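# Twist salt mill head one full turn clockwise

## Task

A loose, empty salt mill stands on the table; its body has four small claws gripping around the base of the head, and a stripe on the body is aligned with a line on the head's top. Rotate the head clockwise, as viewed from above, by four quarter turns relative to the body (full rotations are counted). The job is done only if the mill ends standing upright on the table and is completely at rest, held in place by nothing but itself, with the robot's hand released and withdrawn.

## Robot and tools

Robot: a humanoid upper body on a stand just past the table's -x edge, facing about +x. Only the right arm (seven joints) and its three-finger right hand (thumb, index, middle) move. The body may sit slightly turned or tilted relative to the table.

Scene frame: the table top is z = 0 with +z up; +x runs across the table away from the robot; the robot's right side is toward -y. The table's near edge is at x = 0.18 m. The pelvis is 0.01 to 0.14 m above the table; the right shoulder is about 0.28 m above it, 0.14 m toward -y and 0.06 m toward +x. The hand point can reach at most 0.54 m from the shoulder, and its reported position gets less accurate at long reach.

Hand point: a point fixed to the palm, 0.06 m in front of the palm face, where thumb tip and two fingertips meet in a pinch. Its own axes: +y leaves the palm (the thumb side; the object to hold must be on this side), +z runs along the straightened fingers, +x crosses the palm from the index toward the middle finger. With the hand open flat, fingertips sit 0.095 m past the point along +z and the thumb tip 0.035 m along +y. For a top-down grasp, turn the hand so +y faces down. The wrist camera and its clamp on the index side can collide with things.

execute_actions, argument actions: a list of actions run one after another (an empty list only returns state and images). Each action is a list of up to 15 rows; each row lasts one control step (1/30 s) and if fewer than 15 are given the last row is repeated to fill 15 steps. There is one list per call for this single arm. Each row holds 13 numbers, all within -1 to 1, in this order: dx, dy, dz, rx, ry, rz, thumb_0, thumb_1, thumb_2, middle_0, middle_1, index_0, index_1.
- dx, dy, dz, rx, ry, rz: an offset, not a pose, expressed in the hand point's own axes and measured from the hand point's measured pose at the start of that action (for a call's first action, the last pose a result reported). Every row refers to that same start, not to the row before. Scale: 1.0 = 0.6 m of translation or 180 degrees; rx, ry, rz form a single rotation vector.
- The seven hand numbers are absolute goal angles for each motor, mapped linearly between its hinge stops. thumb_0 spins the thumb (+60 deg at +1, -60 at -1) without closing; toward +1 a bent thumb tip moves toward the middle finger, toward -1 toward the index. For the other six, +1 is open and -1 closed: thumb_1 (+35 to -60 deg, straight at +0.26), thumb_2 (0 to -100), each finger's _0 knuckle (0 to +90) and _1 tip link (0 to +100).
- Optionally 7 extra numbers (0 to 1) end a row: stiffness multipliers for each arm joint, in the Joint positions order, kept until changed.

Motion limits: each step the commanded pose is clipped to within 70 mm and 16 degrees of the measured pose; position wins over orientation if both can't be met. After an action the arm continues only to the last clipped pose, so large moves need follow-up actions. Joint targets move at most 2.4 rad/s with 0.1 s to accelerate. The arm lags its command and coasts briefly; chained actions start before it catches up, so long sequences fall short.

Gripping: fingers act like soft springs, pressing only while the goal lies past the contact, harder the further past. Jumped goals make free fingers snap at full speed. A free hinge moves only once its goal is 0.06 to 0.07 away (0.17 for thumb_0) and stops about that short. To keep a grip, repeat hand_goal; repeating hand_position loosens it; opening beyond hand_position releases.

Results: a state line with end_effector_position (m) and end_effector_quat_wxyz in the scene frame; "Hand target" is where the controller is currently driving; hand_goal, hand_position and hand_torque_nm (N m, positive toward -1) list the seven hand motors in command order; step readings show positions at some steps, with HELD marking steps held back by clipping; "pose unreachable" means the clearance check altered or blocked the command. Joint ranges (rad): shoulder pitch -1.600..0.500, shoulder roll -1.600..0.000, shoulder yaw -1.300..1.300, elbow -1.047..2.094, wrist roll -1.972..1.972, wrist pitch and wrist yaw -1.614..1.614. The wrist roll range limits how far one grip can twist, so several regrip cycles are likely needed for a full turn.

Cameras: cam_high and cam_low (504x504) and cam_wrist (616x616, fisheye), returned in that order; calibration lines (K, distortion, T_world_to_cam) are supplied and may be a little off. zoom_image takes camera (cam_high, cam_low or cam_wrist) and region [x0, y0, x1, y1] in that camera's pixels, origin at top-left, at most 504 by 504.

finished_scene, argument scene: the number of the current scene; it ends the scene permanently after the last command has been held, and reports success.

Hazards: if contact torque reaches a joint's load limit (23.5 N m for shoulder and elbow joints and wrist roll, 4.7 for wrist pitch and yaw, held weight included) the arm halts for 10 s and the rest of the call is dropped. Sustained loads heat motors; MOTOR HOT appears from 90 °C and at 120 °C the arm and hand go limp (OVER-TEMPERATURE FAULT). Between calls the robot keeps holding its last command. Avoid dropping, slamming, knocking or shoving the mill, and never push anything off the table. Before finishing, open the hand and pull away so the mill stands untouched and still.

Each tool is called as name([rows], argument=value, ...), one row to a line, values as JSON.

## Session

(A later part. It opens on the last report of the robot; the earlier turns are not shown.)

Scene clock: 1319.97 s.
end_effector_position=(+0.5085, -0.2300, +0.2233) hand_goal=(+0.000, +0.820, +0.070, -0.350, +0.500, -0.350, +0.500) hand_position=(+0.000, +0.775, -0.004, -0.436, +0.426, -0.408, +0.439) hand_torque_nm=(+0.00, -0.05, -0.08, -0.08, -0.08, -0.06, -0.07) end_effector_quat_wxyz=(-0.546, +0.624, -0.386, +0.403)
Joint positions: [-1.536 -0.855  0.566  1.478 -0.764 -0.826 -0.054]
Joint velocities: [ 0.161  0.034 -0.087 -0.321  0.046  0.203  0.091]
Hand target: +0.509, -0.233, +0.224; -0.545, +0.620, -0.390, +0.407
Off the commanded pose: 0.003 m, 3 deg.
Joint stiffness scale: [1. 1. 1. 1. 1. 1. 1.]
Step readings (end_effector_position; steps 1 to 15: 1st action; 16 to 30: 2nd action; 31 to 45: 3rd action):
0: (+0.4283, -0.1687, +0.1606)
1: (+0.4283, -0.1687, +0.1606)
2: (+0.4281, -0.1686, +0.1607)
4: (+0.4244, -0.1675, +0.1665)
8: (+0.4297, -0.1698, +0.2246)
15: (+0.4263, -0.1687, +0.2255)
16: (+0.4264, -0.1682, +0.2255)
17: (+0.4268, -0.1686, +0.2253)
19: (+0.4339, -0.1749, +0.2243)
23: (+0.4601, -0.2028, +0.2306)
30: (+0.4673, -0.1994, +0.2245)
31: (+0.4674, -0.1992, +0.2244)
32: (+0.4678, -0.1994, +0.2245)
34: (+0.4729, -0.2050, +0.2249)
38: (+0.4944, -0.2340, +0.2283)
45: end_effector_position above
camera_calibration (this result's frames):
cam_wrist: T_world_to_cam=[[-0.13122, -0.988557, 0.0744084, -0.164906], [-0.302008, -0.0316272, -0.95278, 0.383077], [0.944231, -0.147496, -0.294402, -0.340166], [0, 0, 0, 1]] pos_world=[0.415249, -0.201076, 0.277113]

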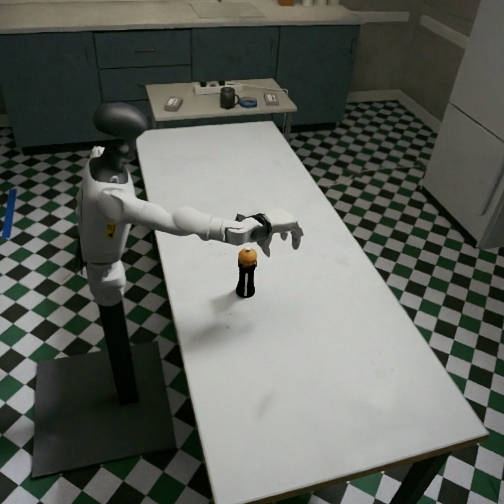

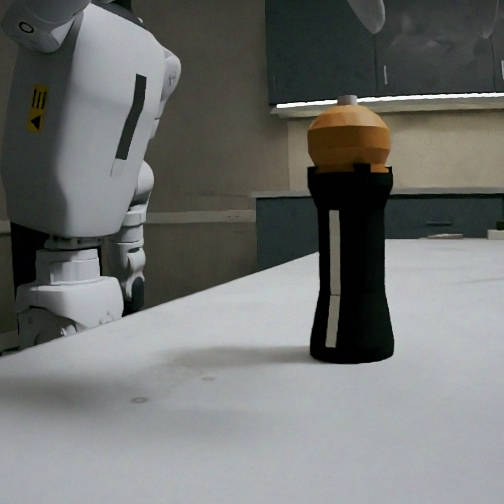

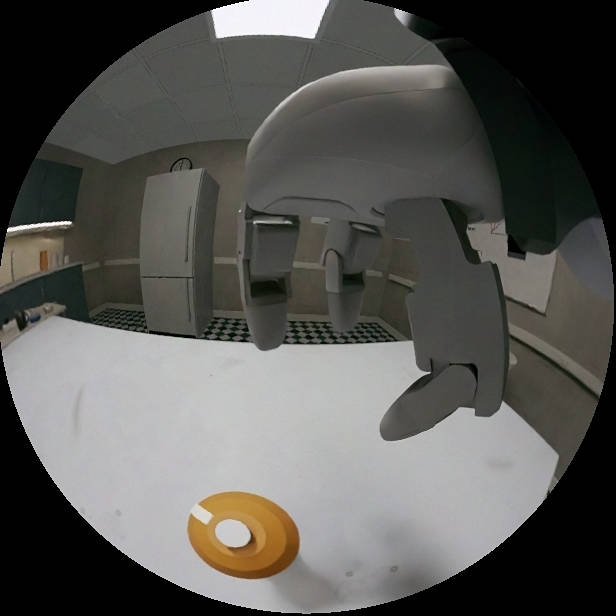

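execute_actions([
  [[-0.058,-0.01,-0.057,-0.017,0,0.026,0,0.82,0.07,-0.35,0.5,-0.35,0.5]],
  [[-0.067,0,-0.024,0,0,0,0,0.82,0.07,-0.35,0.5,-0.35,0.5]],
])

execute_actions(actions=[])

Scene clock: 1336.67 s.
end_effector_position=(+0.4328, -0.1887, +0.2380) hand_goal=(+0.000, +0.820, +0.070, -0.350, +0.500, -0.350, +0.500) hand_position=(+0.000, +0.775, -0.004, -0.436, +0.426, -0.408, +0.439) hand_torque_nm=(+0.00, -0.05, -0.08, -0.08, -0.08, -0.06, -0.07) end_effector_quat_wxyz=(+0.627, -0.673, +0.351, -0.174)
Joint positions: [-1.61  -0.891  0.297  1.74  -0.499 -1.413  0.541]
Joint velocities: [-0.002  0.006 -0.005  0.005  0.147  0.001  0.166]
Hand target: +0.433, -0.188, +0.238; +0.628, -0.672, +0.353, -0.172
Off the commanded pose: 0.003 m, 13 deg.
Joint stiffness scale: [1. 1. 1. 1. 1. 1. 1.]
joint sent to its limit — the command would take joint 1 (shoulder pitch) past its lower limit, so that joint was sent only as far as its limit.
Step readings (end_effector_position; steps 1 to 15: 1st action; 16 to 30: 2nd action):
0: (+0.5089, -0.2325, +0.2236)
1: (+0.5089, -0.2325, +0.2236)
2: (+0.5087, -0.2324, +0.2236)
4: (+0.5029, -0.2276, +0.2228)
8: (+0.4778, -0.2131, +0.2259)
15: (+0.4650, -0.2120, +0.2310)
16: (+0.4650, -0.2117, +0.2313)
17: (+0.4646, -0.2113, +0.2313)
19: (+0.4580, -0.2063, +0.2309)
23: (+0.4397, -0.1904, +0.2361)
30: end_effector_position above
camera_calibration (this result's frames):
cam_wrist: T_world_to_cam=[[0.259875, -0.955898, -0.136839, -0.247945], [-0.503475, -0.0132062, -0.863909, 0.445049], [0.824001, 0.293403, -0.484702, -0.0777268], [0, 0, 0, 1]] pos_world=[0.352552, -0.208327, 0.312879]

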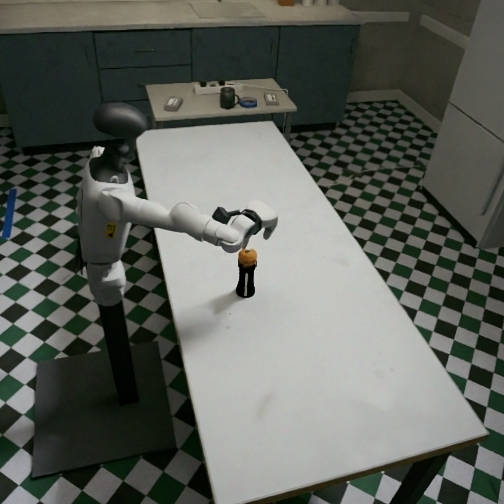

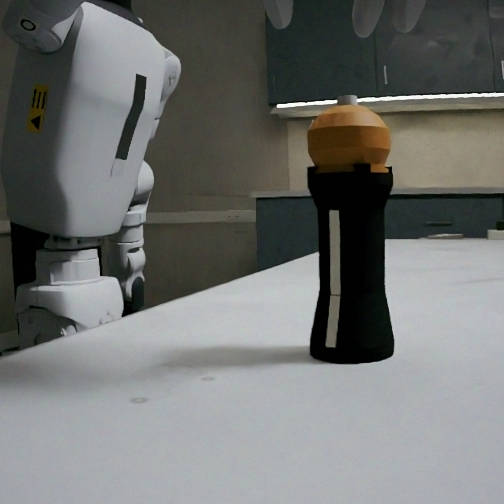

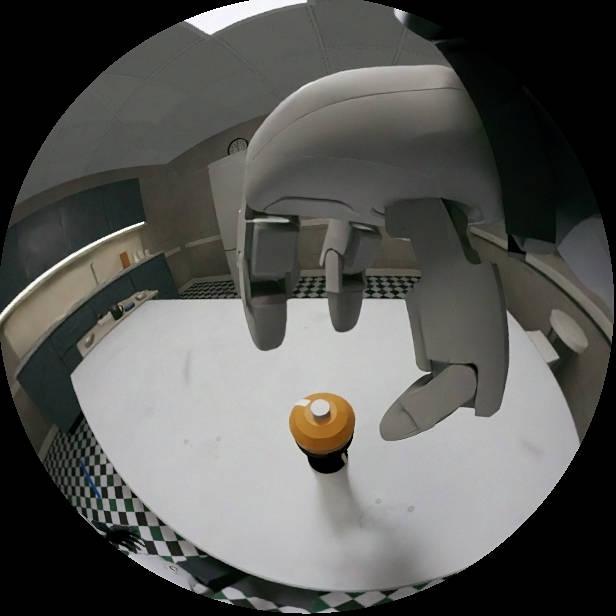

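Scene clock: 1336.67 s.
end_effector_position=(+0.4328, -0.1887, +0.2380) hand_goal=(+0.000, +0.820, +0.070, -0.350, +0.500, -0.350, +0.500) hand_position=(+0.000, +0.775, -0.004, -0.436, +0.426, -0.408, +0.439) hand_torque_nm=(+0.00, -0.05, -0.08, -0.08, -0.08, -0.06, -0.07) end_effector_quat_wxyz=(+0.627, -0.673, +0.351, -0.174)
Joint positions: [-1.61  -0.891  0.297  1.74  -0.499 -1.413  0.541]
Joint velocities: [-0.002  0.006 -0.005  0.005  0.147  0.001  0.166]
Hand target: +0.433, -0.188, +0.238; +0.628, -0.672, +0.353, -0.172
Off the commanded pose: 0.003 m, 13 deg.
Joint stiffness scale: [1. 1. 1. 1. 1. 1. 1.]
camera_calibration (this result's frames):
cam_wrist: T_world_to_cam=[[0.259875, -0.955898, -0.136839, -0.247945], [-0.503475, -0.0132062, -0.863909, 0.445049], [0.824001, 0.293403, -0.484702, -0.0777268], [0, 0, 0, 1]] pos_world=[0.352552, -0.208327, 0.312879]

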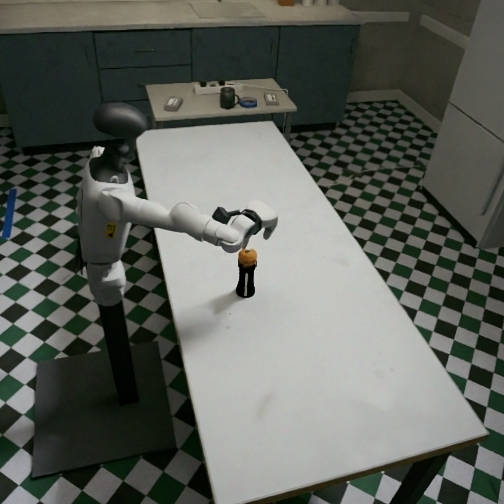

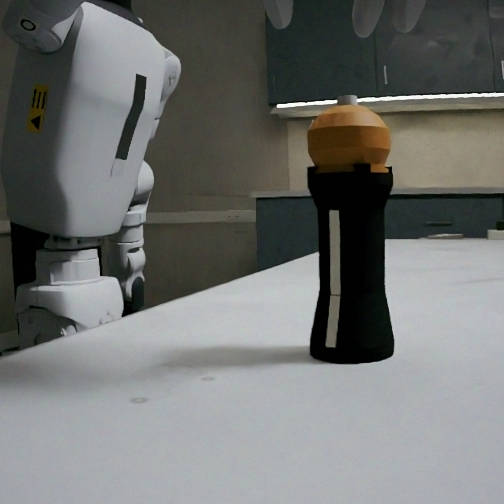

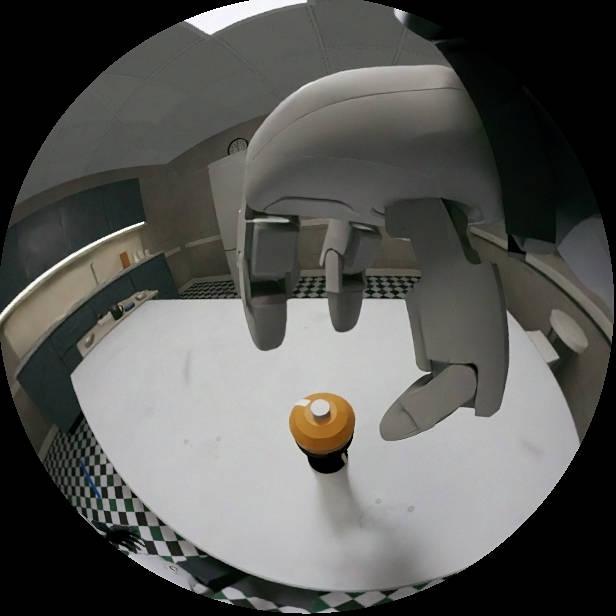

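execute_actions([
  [[0.098,-0.022,0.003,0,0.07,-0.06,0,0.82,0.07,-0.35,0.5,-0.35,0.5]],
  [[0.083,0.025,0.005,0,0.088,0,0,0.82,0.07,-0.35,0.5,-0.35,0.5]],
])

execute_actions(actions=[])

Scene clock: 1359.37 s.
end_effector_position=(+0.5015, -0.2639, +0.2207) hand_goal=(+0.000, +0.820, +0.070, -0.350, +0.500, -0.350, +0.500) hand_position=(+0.000, +0.775, -0.004, -0.436, +0.426, -0.408, +0.439) hand_torque_nm=(+0.00, -0.05, -0.08, -0.08, -0.08, -0.06, -0.07) end_effector_quat_wxyz=(-0.503, +0.612, -0.441, +0.422)
Joint positions: [-1.504 -0.91   0.565  1.437 -0.698 -0.728  0.059]
Joint velocities: [ 0.005  0.083  0.    -0.058 -0.014  0.049 -0.055]
Hand target: +0.501, -0.267, +0.221; -0.499, +0.611, -0.442, +0.427
Off the commanded pose: 0.004 m, 2 deg.
Joint stiffness scale: [1. 1. 1. 1. 1. 1. 1.]
Step readings (end_effector_position; steps 1 to 15: 1st action; 16 to 30: 2nd action):
0: (+0.4327, -0.1884, +0.2381)
1: (+0.4327, -0.1884, +0.2381)
2: (+0.4329, -0.1885, +0.2380)
4: (+0.4390, -0.1933, +0.2381)
8: (+0.4608, -0.2239, +0.2448)
15: (+0.4751, -0.2252, +0.2355)
16: (+0.4754, -0.2252, +0.2353)
17: (+0.4759, -0.2256, +0.2355)
19: (+0.4806, -0.2322, +0.2354)
23: (+0.4909, -0.2675, +0.2270)
30: end_effector_position above
camera_calibration (this result's frames):
cam_wrist: T_world_to_cam=[[-0.255997, -0.961744, 0.097538, -0.134559], [-0.360706, 0.0014223, -0.932679, 0.411142], [0.89686, -0.273945, -0.347271, -0.337229], [0, 0, 0, 1]] pos_world=[0.416302, -0.222378, 0.279478]

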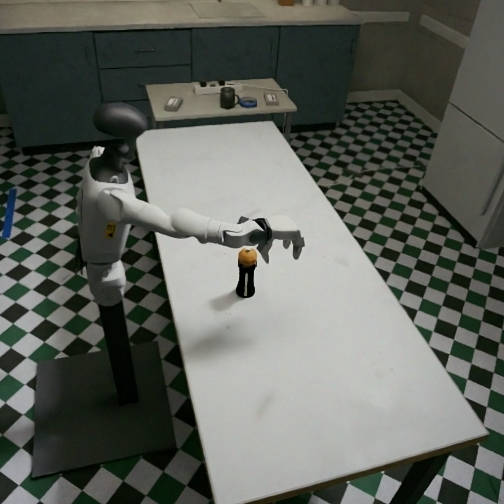

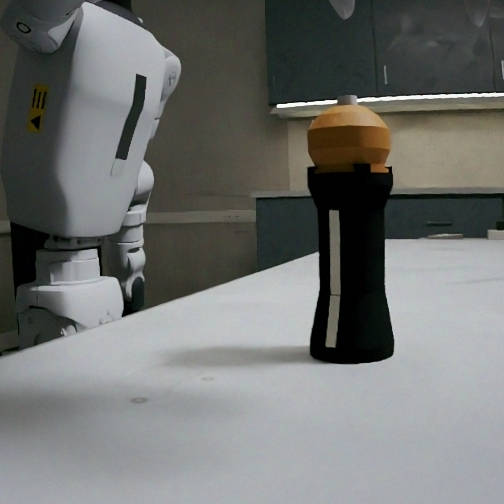

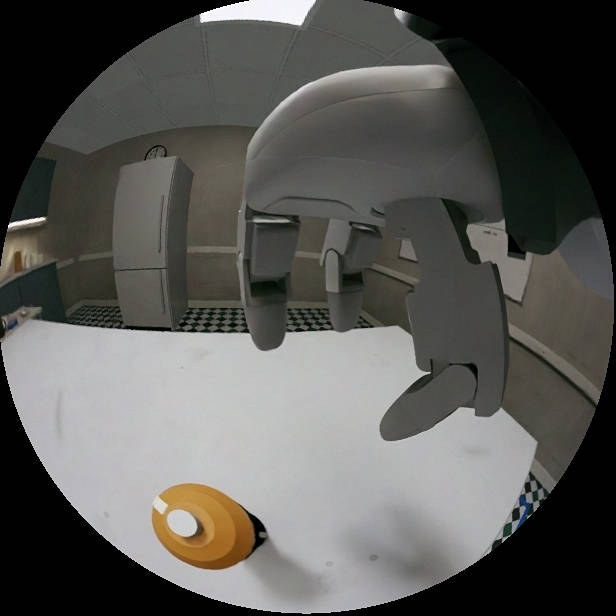

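Scene clock: 1359.37 s.
end_effector_position=(+0.5015, -0.2639, +0.2207) hand_goal=(+0.000, +0.820, +0.070, -0.350, +0.500, -0.350, +0.500) hand_position=(+0.000, +0.775, -0.004, -0.436, +0.426, -0.408, +0.439) hand_torque_nm=(+0.00, -0.05, -0.08, -0.08, -0.08, -0.06, -0.07) end_effector_quat_wxyz=(-0.503, +0.612, -0.441, +0.422)
Joint positions: [-1.504 -0.91   0.565  1.437 -0.698 -0.728  0.059]
Joint velocities: [ 0.005  0.083  0.    -0.058 -0.014  0.049 -0.055]
Hand target: +0.501, -0.267, +0.221; -0.499, +0.611, -0.442, +0.427
Off the commanded pose: 0.004 m, 2 deg.
Joint stiffness scale: [1. 1. 1. 1. 1. 1. 1.]
camera_calibration (this result's frames):
cam_wrist: T_world_to_cam=[[-0.255997, -0.961744, 0.097538, -0.134559], [-0.360706, 0.0014223, -0.932679, 0.411142], [0.89686, -0.273945, -0.347271, -0.337229], [0, 0, 0, 1]] pos_world=[0.416302, -0.222378, 0.279478]

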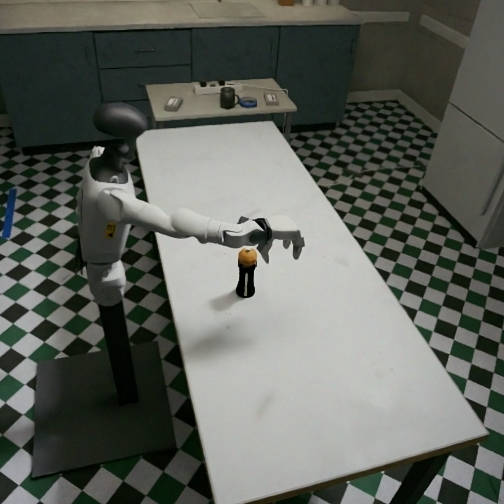

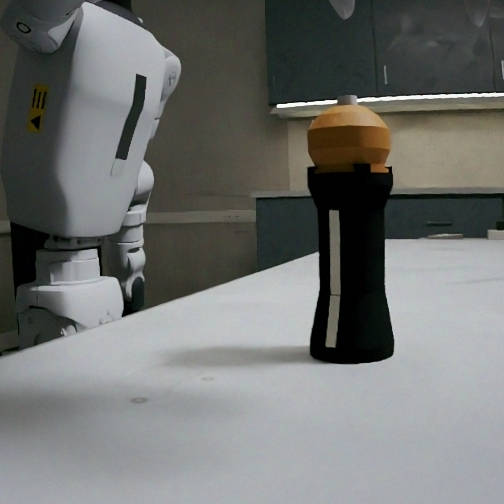

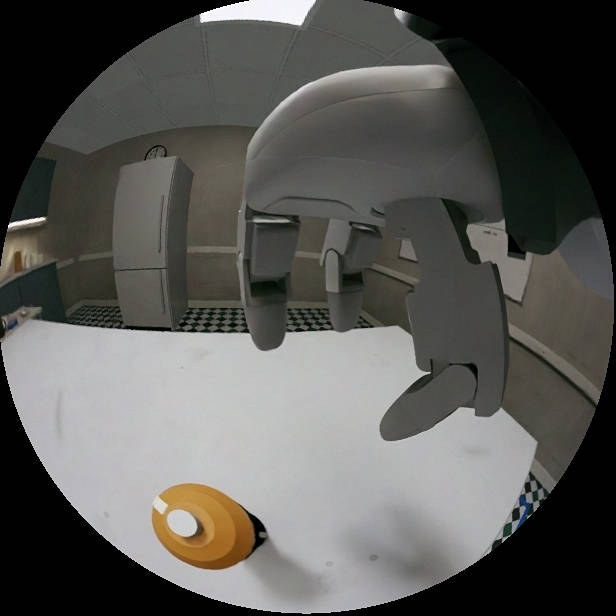

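execute_actions(actions=[])

Scene clock: 1382.07 s.
end_effector_position=(+0.5018, -0.2650, +0.2210) hand_goal=(+0.000, +0.820, +0.070, -0.350, +0.500, -0.350, +0.500) hand_position=(+0.000, +0.775, -0.004, -0.436, +0.426, -0.408, +0.439) hand_torque_nm=(+0.00, -0.05, -0.08, -0.08, -0.08, -0.06, -0.07) end_effector_quat_wxyz=(-0.502, +0.611, -0.442, +0.424)
Joint positions: [-1.504 -0.911  0.565  1.437 -0.7   -0.722  0.057]
Joint velocities: [ 0.     0.008  0.012 -0.005 -0.002  0.     0.   ]
Hand target: +0.501, -0.267, +0.221; -0.499, +0.611, -0.442, +0.427
Off the commanded pose: 0.002 m, 2 deg.
Joint stiffness scale: [1. 1. 1. 1. 1. 1. 1.]
camera_calibration (this result's frames):
cam_wrist: T_world_to_cam=[[-0.261534, -0.960126, 0.0987823, -0.132713], [-0.358817, 0.00170673, -0.933406, 0.41082], [0.896019, -0.279562, -0.344956, -0.339288], [0, 0, 0, 1]] pos_world=[0.416709, -0.222974, 0.279532]

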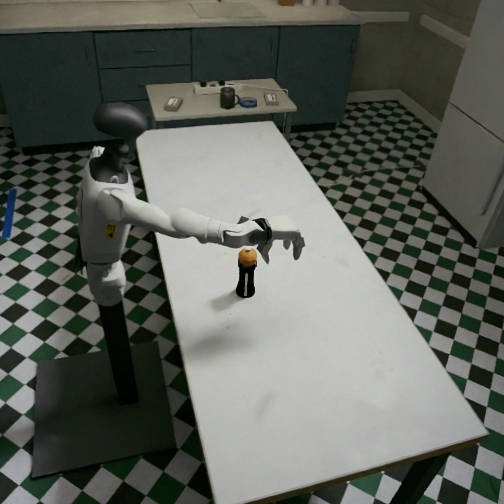

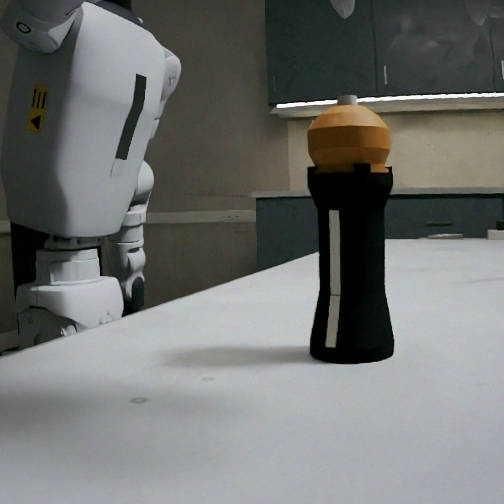

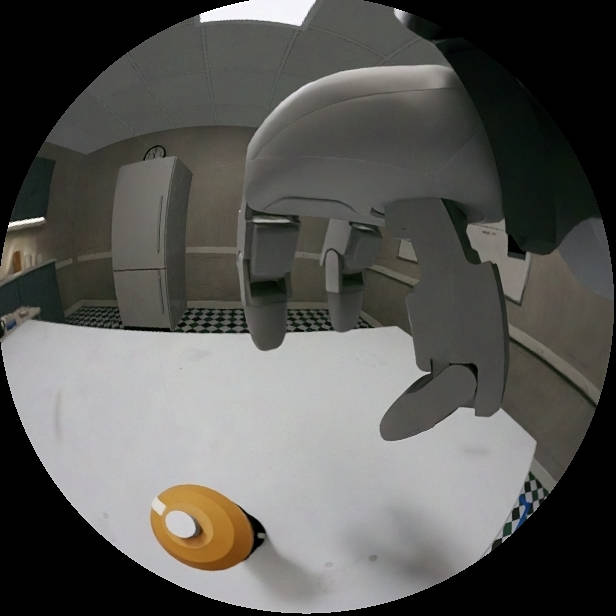

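execute_actions([
  [[0.01,0.015,-0.04,0,0,0,0,0.82,0.07,-0.35,0.5,-0.35,0.5],[0.02,0.03,-0.08,0,0,0,0,0.82,0.07,-0.35,0.5,-0.35,0.5],[0.03,0.045,-0.11,0,0,0,0,0.82,0.07,-0.35,0.5,-0.35,0.5],[0.037,0.056,-0.142,0,0,0,0,0.82,0.07,-0.35,0.5,-0.35,0.5]],
  [[0.01,0.0,-0.04,0,0,0,0,0.82,0.07,-0.35,0.5,-0.35,0.5],[0.02,0.0,-0.08,0,0,0,0,0.82,0.07,-0.35,0.5,-0.35,0.5],[0.03,0.005,-0.12,0,0,0,0,0.82,0.07,-0.35,0.5,-0.35,0.5]],
])

Scene clock: 1397.13 s.
end_effector_position=(+0.3581, -0.3571, +0.2108) hand_goal=(+0.000, +0.820, +0.070, -0.350, +0.500, -0.350, +0.500) hand_position=(+0.000, +0.775, -0.003, -0.427, +0.427, -0.408, +0.439) hand_torque_nm=(+0.00, -0.05, -0.08, -0.07, -0.08, -0.06, -0.07) end_effector_quat_wxyz=(-0.532, +0.635, -0.440, +0.346)
Joint positions: [-1.184 -1.354  0.468  1.612 -0.607 -1.487 -0.011]
Joint velocities: [ 0.094  0.156 -0.106 -0.12   0.049  0.     0.104]
Hand target: +0.358, -0.357, +0.211; -0.533, +0.634, -0.440, +0.346
Off the commanded pose: 0.003 m, 0 deg.
Joint stiffness scale: [1. 1. 1. 1. 1. 1. 1.]
Step readings (end_effector_position; steps 1 to 15: 1st action; 16 to 30: 2nd action):
0: (+0.5018, -0.2650, +0.2210)
1: (+0.5018, -0.2650, +0.2210)
2: (+0.5017, -0.2650, +0.2210)
4: (+0.4970, -0.2637, +0.2204)
8: (+0.4599, -0.2924, +0.2069)
15: (+0.4186, -0.3152, +0.2009)
16: (+0.4192, -0.3128, +0.2017)
17: (+0.4195, -0.3107, +0.2024)
19: (+0.4124, -0.3098, +0.2037)
23: (+0.3648, -0.3565, +0.2083)
30: end_effector_position above
camera_calibration (this result's frames):
cam_wrist: T_world_to_cam=[[-0.130304, -0.990824, 0.0359005, -0.302378], [-0.441369, 0.0255454, -0.896962, 0.380219], [0.887814, -0.132723, -0.440648, -0.164252], [0, 0, 0, 1]] pos_world=[0.274241, -0.331116, 0.27952]

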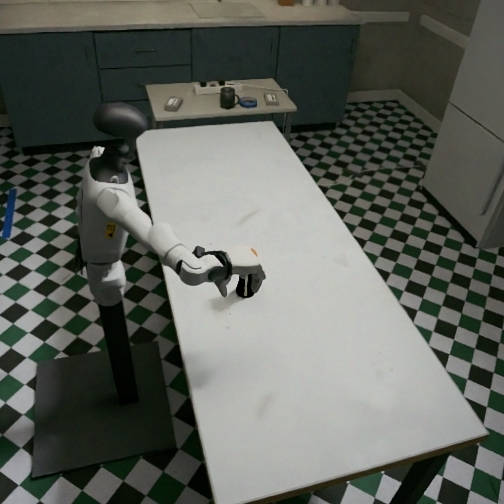

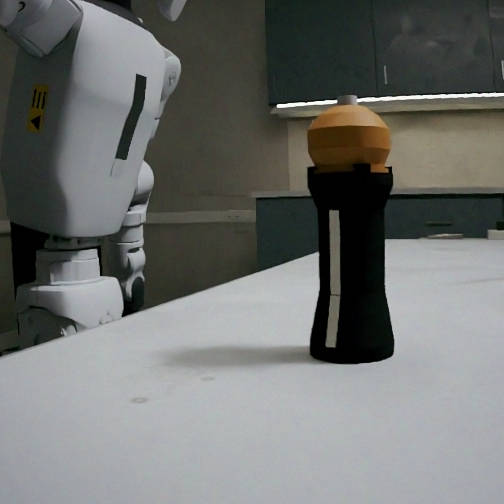

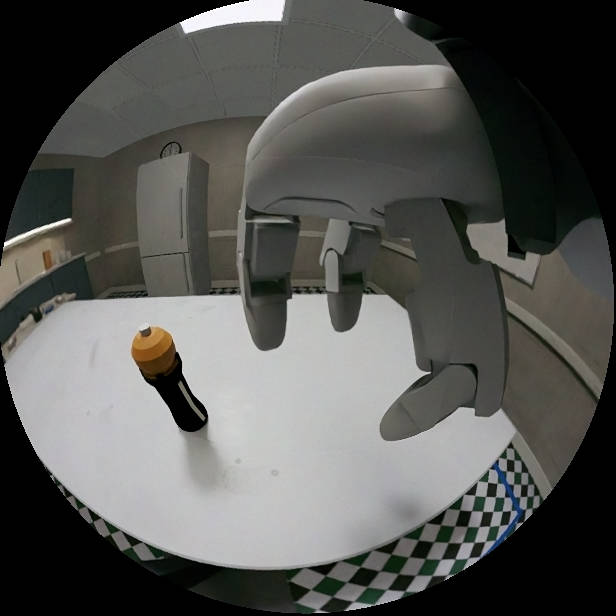

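execute_actions([
  [[-0.02,0.012,-0.015,0,0,0,0,0.82,0.07,-0.35,0.5,-0.35,0.5],[-0.04,0.025,-0.03,0,0,0,0,0.82,0.07,-0.35,0.5,-0.35,0.5],[-0.055,0.035,-0.04,0,0,0,0,0.82,0.07,-0.35,0.5,-0.35,0.5],[-0.07,0.046,-0.05,0,0,0,0,0.82,0.07,-0.35,0.5,-0.35,0.5]],
])

Scene clock: 1411.00 s.
end_effector_position=(+0.3149, -0.3343, +0.1848) hand_goal=(+0.000, +0.820, +0.070, -0.350, +0.500, -0.350, +0.500) hand_position=(+0.000, +0.775, -0.003, -0.427, +0.427, -0.408, +0.439) hand_torque_nm=(+0.00, -0.05, -0.08, -0.07, -0.08, -0.06, -0.07) end_effector_quat_wxyz=(-0.563, +0.686, -0.384, +0.256)
Joint positions: [-0.787 -1.387  0.252  1.365 -0.468 -1.646  0.052]
Joint velocities: [ 1.172 -0.225 -0.071 -0.672  0.985 -0.004 -0.539]
Hand target: +0.310, -0.333, +0.189; -0.586, +0.667, -0.378, +0.262
Off the commanded pose: 0.009 m, 14 deg.
Joint stiffness scale: [1. 1. 1. 1. 1. 1. 1.]
joint sent to its limit — the command would take joint 6 (wrist pitch) past its lower limit, so that joint was sent only as far as its limit.
Step readings (end_effector_position):
0: (+0.3577, -0.3569, +0.2104)
1: (+0.3577, -0.3569, +0.2104)
2: (+0.3576, -0.3568, +0.2103)
4: (+0.3528, -0.3520, +0.2093)
8: (+0.3247, -0.3442, +0.1879)
15: end_effector_position above
camera_calibration (this result's frames):
cam_wrist: T_world_to_cam=[[0.104727, -0.994429, 0.0119728, -0.355242], [-0.493377, -0.062405, -0.867574, 0.318872], [0.863488, 0.0849517, -0.497164, -0.0434861], [0, 0, 0, 1]] pos_world=[0.232077, -0.32967, 0.259278]

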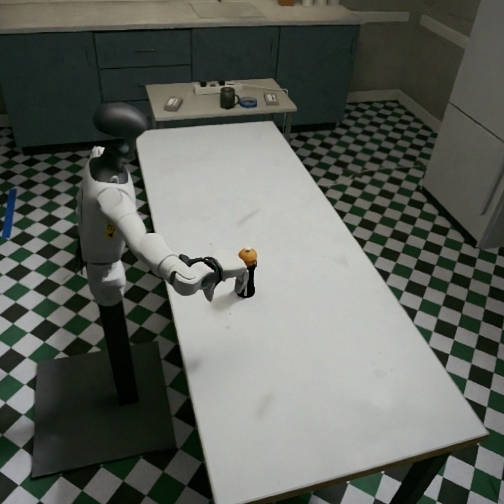

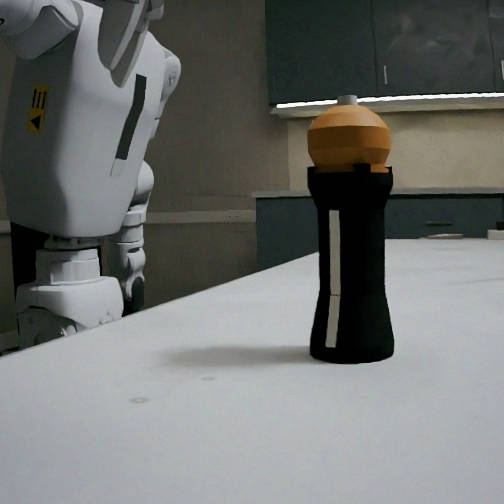

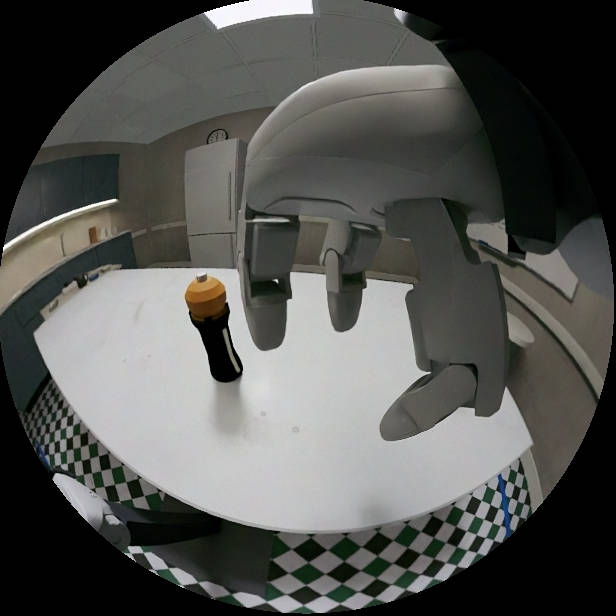

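Elbow is now bending the right way. Let it settle.

execute_actions([
  [[0,0,0,0,0,0,0,0.82,0.07,-0.35,0.5,-0.35,0.5]],
])

Scene clock: 1414.40 s.
end_effector_position=(+0.3154, -0.3347, +0.1860) hand_goal=(+0.000, +0.820, +0.070, -0.350, +0.500, -0.350, +0.500) hand_position=(+0.000, +0.775, -0.003, -0.427, +0.427, -0.408, +0.439) hand_torque_nm=(+0.00, -0.05, -0.08, -0.07, -0.08, -0.06, -0.07) end_effector_quat_wxyz=(-0.564, +0.684, -0.384, +0.259)
Joint positions: [-0.753 -1.399  0.288  1.329 -0.383 -1.622  0.064]
Joint velocities: [-0.015  0.006 -0.006  0.012 -0.006 -0.008  0.   ]
Hand target: +0.315, -0.334, +0.185; -0.563, +0.686, -0.384, +0.256
Off the commanded pose: 0.001 m, 0 deg.
Joint stiffness scale: [1. 1. 1. 1. 1. 1. 1.]
Step readings (end_effector_position):
0: (+0.3100, -0.3332, +0.1874)
1: (+0.3100, -0.3332, +0.1874)
2: (+0.3100, -0.3332, +0.1873)
4: (+0.3121, -0.3347, +0.1861)
8: (+0.3150, -0.3343, +0.1861)
15: end_effector_position above
camera_calibration (this result's frames):
cam_wrist: T_world_to_cam=[[0.100393, -0.994876, 0.0119234, -0.354485], [-0.487934, -0.0596743, -0.870838, 0.319938], [0.867088, 0.0816083, -0.491425, -0.0465675], [0, 0, 0, 1]] pos_world=[0.232075, -0.329777, 0.259957]

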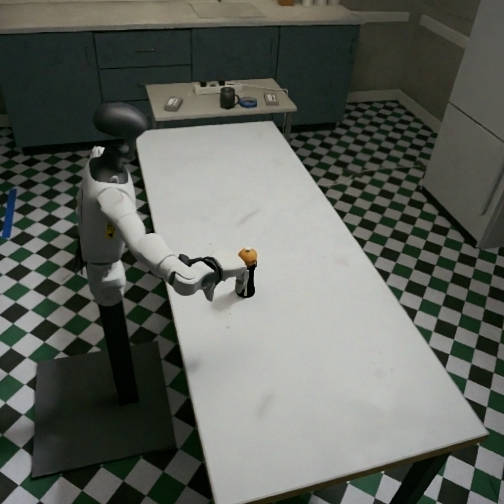

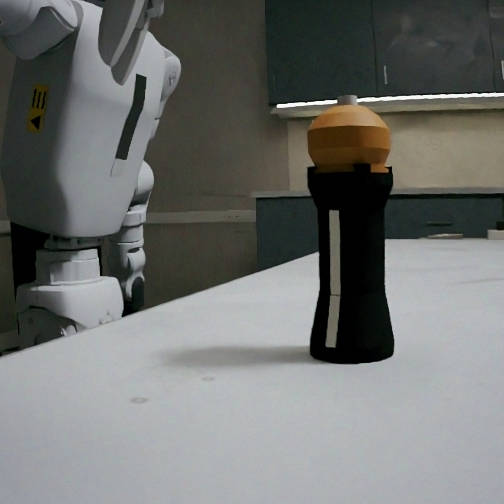

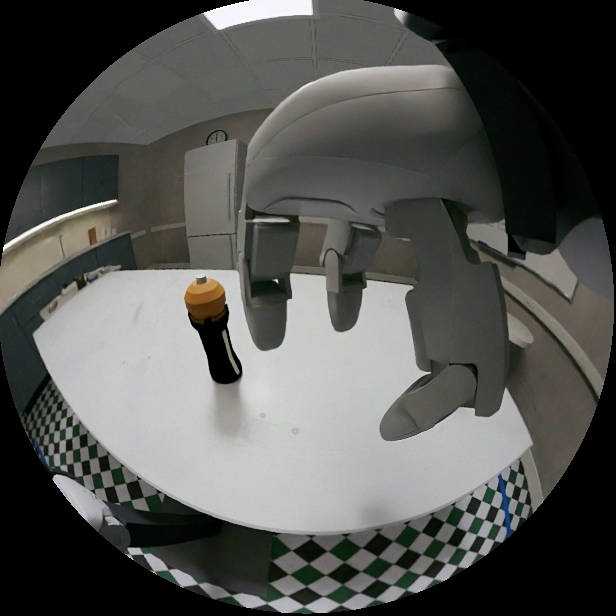

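execute_actions([
  [[-0.005,0,-0.004,0.008,0.02,-0.005,0,0.82,0.07,-0.35,0.5,-0.35,0.5],[-0.01,0,-0.008,0.016,0.04,-0.01,0,0.82,0.07,-0.35,0.5,-0.35,0.5],[-0.015,0,-0.012,0.024,0.06,-0.015,0,0.82,0.07,-0.35,0.5,-0.35,0.5],[-0.021,0,-0.016,0.032,0.078,-0.02,0,0.82,0.07,-0.35,0.5,-0.35,0.5]],
  [[0,0,0,0,0,0,0,0.82,0.07,-0.35,0.5,-0.35,0.5]],
])

Scene clock: 1426.47 s.
end_effector_position=(+0.2989, -0.3300, +0.1887) hand_goal=(+0.000, +0.820, +0.070, -0.350, +0.500, -0.350, +0.500) hand_position=(+0.000, +0.775, -0.003, -0.427, +0.427, -0.408, +0.439) hand_torque_nm=(+0.00, -0.05, -0.08, -0.07, -0.08, -0.06, -0.07) end_effector_quat_wxyz=(+0.613, -0.637, +0.384, -0.266)
Joint positions: [-0.393 -1.463  0.228  1.124 -0.18  -1.564 -0.12 ]
Joint velocities: [-0.023  0.002  0.008  0.021 -0.008 -0.019  0.01 ]
Hand target: +0.298, -0.330, +0.187; +0.612, -0.639, +0.385, -0.263
Off the commanded pose: 0.002 m, 0 deg.
Joint stiffness scale: [1. 1. 1. 1. 1. 1. 1.]
Step readings (end_effector_position; steps 1 to 15: 1st action; 16 to 30: 2nd action):
0: (+0.3154, -0.3347, +0.1861)
1: (+0.3154, -0.3347, +0.1861)
2: (+0.3153, -0.3346, +0.1861)
4: (+0.3130, -0.3330, +0.1864)
8: (+0.3007, -0.3325, +0.1860)
15: (+0.2981, -0.3298, +0.1872)
16: (+0.2980, -0.3298, +0.1872)
17: (+0.2978, -0.3298, +0.1872)
19: (+0.2979, -0.3301, +0.1879)
23: (+0.2993, -0.3300, +0.1896)
30: end_effector_position above
camera_calibration (this result's frames):
cam_wrist: T_world_to_cam=[[0.0838494, -0.99175, -0.096965, -0.321651], [-0.424351, 0.0525055, -0.903974, 0.338732], [0.901607, 0.116945, -0.416447, -0.0441398], [0, 0, 0, 1]] pos_world=[0.210508, -0.33162, 0.256635]

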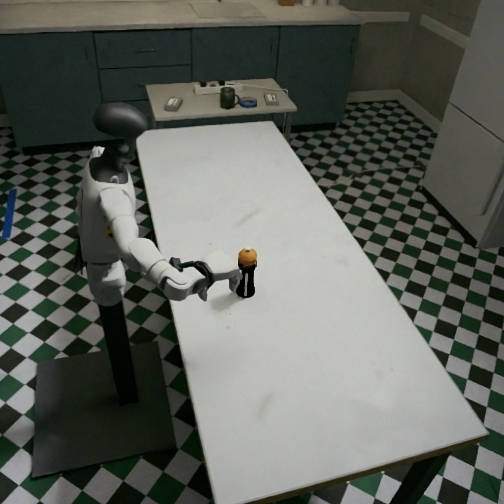

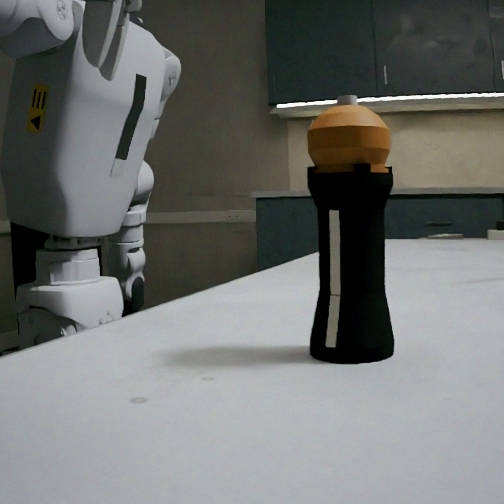

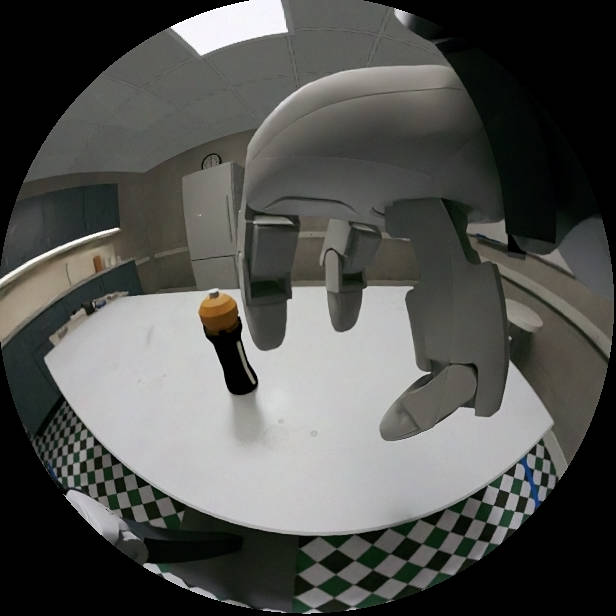

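execute_actions([
  [[-0.002,-0.01,0.01,0,0.008,-0.005,0,0.82,0.07,-0.35,0.5,-0.35,0.5],[-0.004,-0.02,0.02,0,0.016,-0.01,0,0.82,0.07,-0.35,0.5,-0.35,0.5],[-0.006,-0.03,0.03,0,0.024,-0.015,0,0.82,0.07,-0.35,0.5,-0.35,0.5],[-0.008,-0.04,0.04,0,0.032,-0.02,0,0.82,0.07,-0.35,0.5,-0.35,0.5],[-0.01,-0.05,0.05,0,0.04,-0.025,0,0.82,0.07,-0.35,0.5,-0.35,0.5],[-0.012,-0.06,0.06,0,0.048,-0.03,0,0.82,0.07,-0.35,0.5,-0.35,0.5],[-0.014,-0.07,0.07,0,0.056,-0.034,0,0.82,0.07,-0.35,0.5,-0.35,0.5],[-0.016,-0.08,0.08,0,0.064,-0.034,0,0.82,0.07,-0.35,0.5,-0.35,0.5],[-0.018,-0.09,0.09,0,0.072,-0.034,0,0.82,0.07,-0.35,0.5,-0.35,0.5],[-0.019,-0.103,0.097,0,0.078,-0.034,0,0.82,0.07,-0.35,0.5,-0.35,0.5]],
  [[0,0,0,0,0,0,0,0.82,0.07,-0.35,0.5,-0.35,0.5]],
])

Scene clock: 1446.23 s.
end_effector_position=(+0.3487, -0.2894, +0.2493) hand_goal=(+0.000, +0.820, +0.070, -0.350, +0.500, -0.350, +0.500) hand_position=(+0.000, +0.775, -0.003, -0.427, +0.427, -0.408, +0.439) hand_torque_nm=(+0.00, -0.05, -0.08, -0.07, -0.08, -0.06, -0.07) end_effector_quat_wxyz=(+0.630, -0.627, +0.350, -0.294)
Joint positions: [-0.351 -1.537  0.053  0.644  0.145 -1.12   0.207]
Joint velocities: [-0.008  0.008  0.002 -0.011  0.    -0.008  0.005]
Hand target: +0.348, -0.290, +0.248; +0.629, -0.629, +0.351, -0.293
Off the commanded pose: 0.002 m, 0 deg.
Joint stiffness scale: [1. 1. 1. 1. 1. 1. 1.]
Step readings (end_effector_position; steps 1 to 15: 1st action; 16 to 30: 2nd action):
0: (+0.2989, -0.3300, +0.1888)
1: (+0.2989, -0.3300, +0.1888)
2: (+0.2989, -0.3299, +0.1887)
4: (+0.3012, -0.3272, +0.1891)
8: (+0.3196, -0.3075, +0.2108)
15: (+0.3483, -0.2894, +0.2478)
16: (+0.3491, -0.2899, +0.2475)
17: (+0.3491, -0.2907, +0.2463)
19: (+0.3494, -0.2915, +0.2461)
23: (+0.3482, -0.2898, +0.2482)
30: end_effector_position above
camera_calibration (this result's frames):
cam_wrist: T_world_to_cam=[[0.103144, -0.991288, -0.0819097, -0.290048], [-0.336432, 0.0427268, -0.940738, 0.388267], [0.936042, 0.124589, -0.329094, -0.100113], [0, 0, 0, 1]] pos_world=[0.254252, -0.291638, 0.308553]

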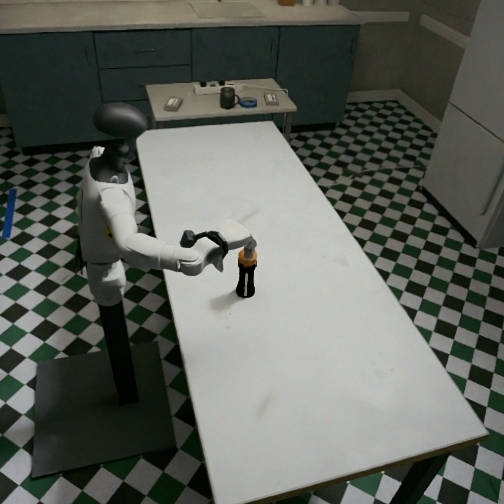

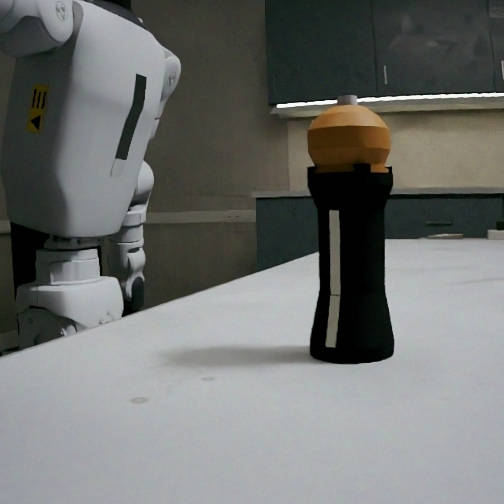

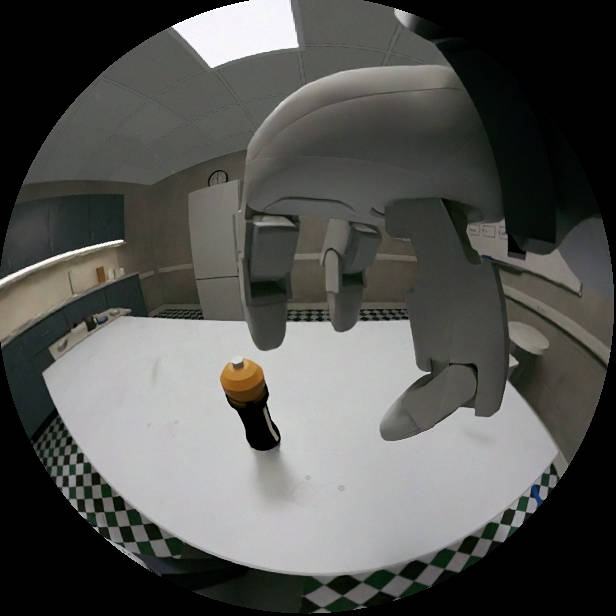

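execute_actions([
  [[-0.004,0,0.012,-0.003,0,-0.002,0,0.82,0.07,-0.35,0.5,-0.35,0.5],[-0.008,0,0.024,-0.006,0,-0.005,0,0.82,0.07,-0.35,0.5,-0.35,0.5],[-0.012,0,0.036,-0.01,0,-0.007,0,0.82,0.07,-0.35,0.5,-0.35,0.5],[-0.016,0,0.048,-0.013,0,-0.01,0,0.82,0.07,-0.35,0.5,-0.35,0.5],[-0.02,0,0.06,-0.016,0,-0.012,0,0.82,0.07,-0.35,0.5,-0.35,0.5],[-0.024,0.001,0.072,-0.019,0,-0.014,0,0.82,0.07,-0.35,0.5,-0.35,0.5],[-0.028,0.001,0.084,-0.023,0,-0.017,0,0.82,0.07,-0.35,0.5,-0.35,0.5],[-0.032,0.002,0.096,-0.026,0,-0.019,0,0.82,0.07,-0.35,0.5,-0.35,0.5],[-0.0375,0.002,0.113,-0.031,0,-0.023,0,0.82,0.07,-0.35,0.5,-0.35,0.5]],
  [[-0.004,0,0.012,0,0,0,0,0.82,0.07,-0.35,0.5,-0.35,0.5],[-0.008,0,0.024,0,0,0,0,0.82,0.07,-0.35,0.5,-0.35,0.5],[-0.012,0,0.036,0,0,0,0,0.82,0.07,-0.35,0.5,-0.35,0.5],[-0.016,0,0.048,0,0,0,0,0.82,0.07,-0.35,0.5,-0.35,0.5],[-0.02,0,0.06,0,0,0,0,0.82,0.07,-0.35,0.5,-0.35,0.5],[-0.024,0,0.072,0,0,0,0,0.82,0.07,-0.35,0.5,-0.35,0.5],[-0.028,0,0.084,0,0,0,0,0.82,0.07,-0.35,0.5,-0.35,0.5],[-0.032,0,0.096,0,0,0,0,0.82,0.07,-0.35,0.5,-0.35,0.5],[-0.0375,-0.01,0.113,0,0,0,0,0.82,0.07,-0.35,0.5,-0.35,0.5]],
])

Scene clock: 1474.43 s.
end_effector_position=(+0.4311, -0.1627, +0.2484) hand_goal=(+0.000, +0.820, +0.070, -0.350, +0.500, -0.350, +0.500) hand_position=(+0.000, +0.775, -0.003, -0.427, +0.427, -0.408, +0.439) hand_torque_nm=(+0.00, -0.05, -0.08, -0.07, -0.08, -0.06, -0.07) end_effector_quat_wxyz=(-0.605, +0.669, -0.322, +0.289)
Joint positions: [-0.997 -1.149  0.352  0.273 -0.209 -0.451  0.417]
Joint velocities: [-0.183  0.021  0.063  0.282 -0.048  0.     0.093]
Hand target: +0.433, -0.168, +0.247; -0.596, +0.671, -0.329, +0.293
Off the commanded pose: 0.006 m, 2 deg.
Joint stiffness scale: [1. 1. 1. 1. 1. 1. 1.]
Step readings (end_effector_position; steps 1 to 15: 1st action; 16 to 30: 2nd action):
0: (+0.3486, -0.2895, +0.2491)
1: (+0.3486, -0.2895, +0.2491)
2: (+0.3487, -0.2894, +0.2491)
4: (+0.3530, -0.2854, +0.2485)
8: (+0.3674, -0.2583, +0.2527)
15: (+0.3904, -0.2276, +0.2488)
16: (+0.3911, -0.2280, +0.2474)
17: (+0.3918, -0.2283, +0.2467)
19: (+0.3962, -0.2239, +0.2472)
23: (+0.4106, -0.1938, +0.2489)
30: end_effector_position above
camera_calibration (this result's frames):
cam_wrist: T_world_to_cam=[[0.158662, -0.987246, 0.0131353, -0.2199], [-0.347952, -0.0683604, -0.935017, 0.395203], [0.923989, 0.143781, -0.35436, -0.178793], [0, 0, 0, 1]] pos_world=[0.337604, -0.164372, 0.309053]

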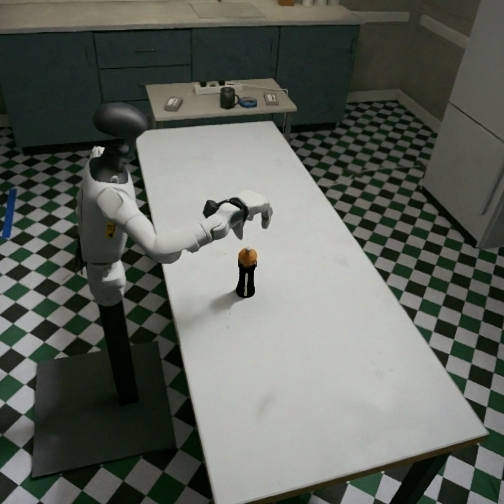

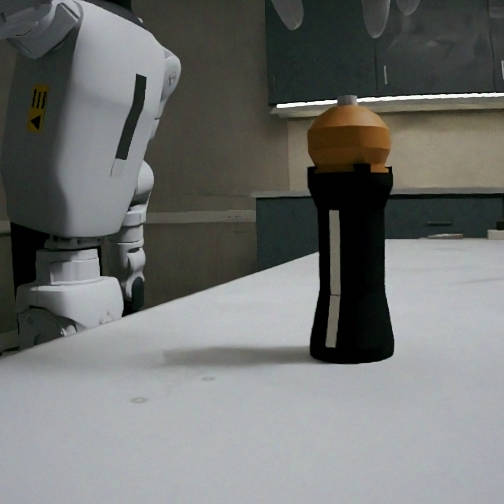

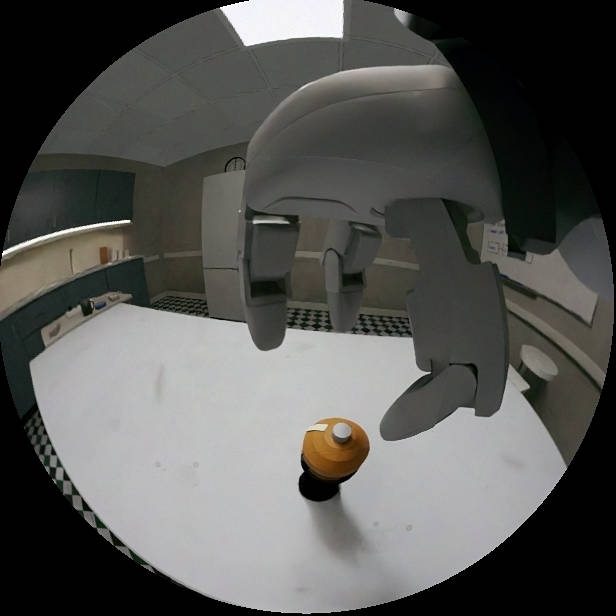

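execute_actions(actions=[])

Scene clock: 1480.40 s.
end_effector_position=(+0.4327, -0.1675, +0.2474) hand_goal=(+0.000, +0.820, +0.070, -0.350, +0.500, -0.350, +0.500) hand_position=(+0.000, +0.775, -0.003, -0.427, +0.427, -0.408, +0.439) hand_torque_nm=(+0.00, -0.05, -0.08, -0.07, -0.08, -0.06, -0.07) end_effector_quat_wxyz=(-0.599, +0.669, -0.329, +0.292)
Joint positions: [-1.002 -1.152  0.354  0.291 -0.213 -0.451  0.423]
Joint velocities: [-0.014 -0.003  0.015 -0.002 -0.002  0.     0.   ]
Hand target: +0.433, -0.168, +0.247; -0.596, +0.671, -0.329, +0.293
Off the commanded pose: 0.002 m, 0 deg.
Joint stiffness scale: [1. 1. 1. 1. 1. 1. 1.]
camera_calibration (this result's frames):
cam_wrist: T_world_to_cam=[[0.1418, -0.989736, 0.0177552, -0.219208], [-0.356386, -0.067777, -0.931877, 0.397421], [0.923516, 0.125813, -0.362338, -0.180721], [0, 0, 0, 1]] pos_world=[0.339618, -0.167285, 0.308757]

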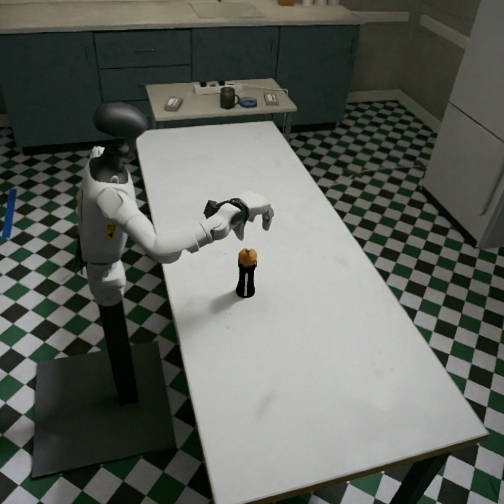

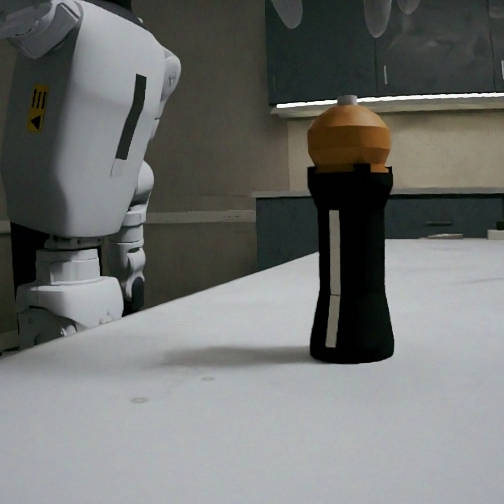

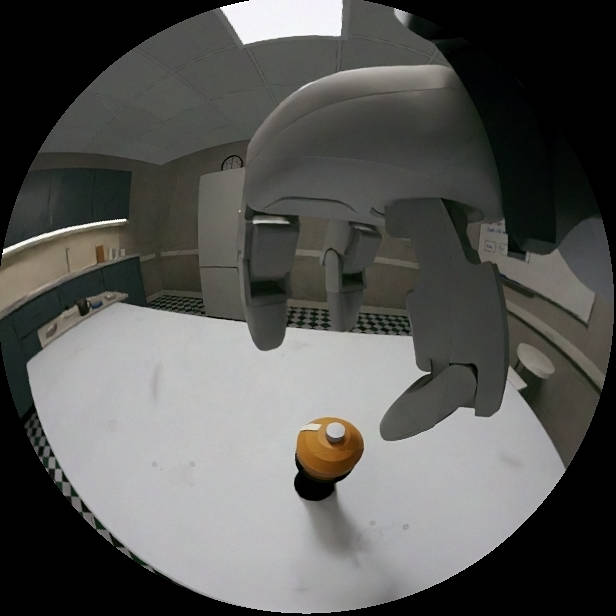

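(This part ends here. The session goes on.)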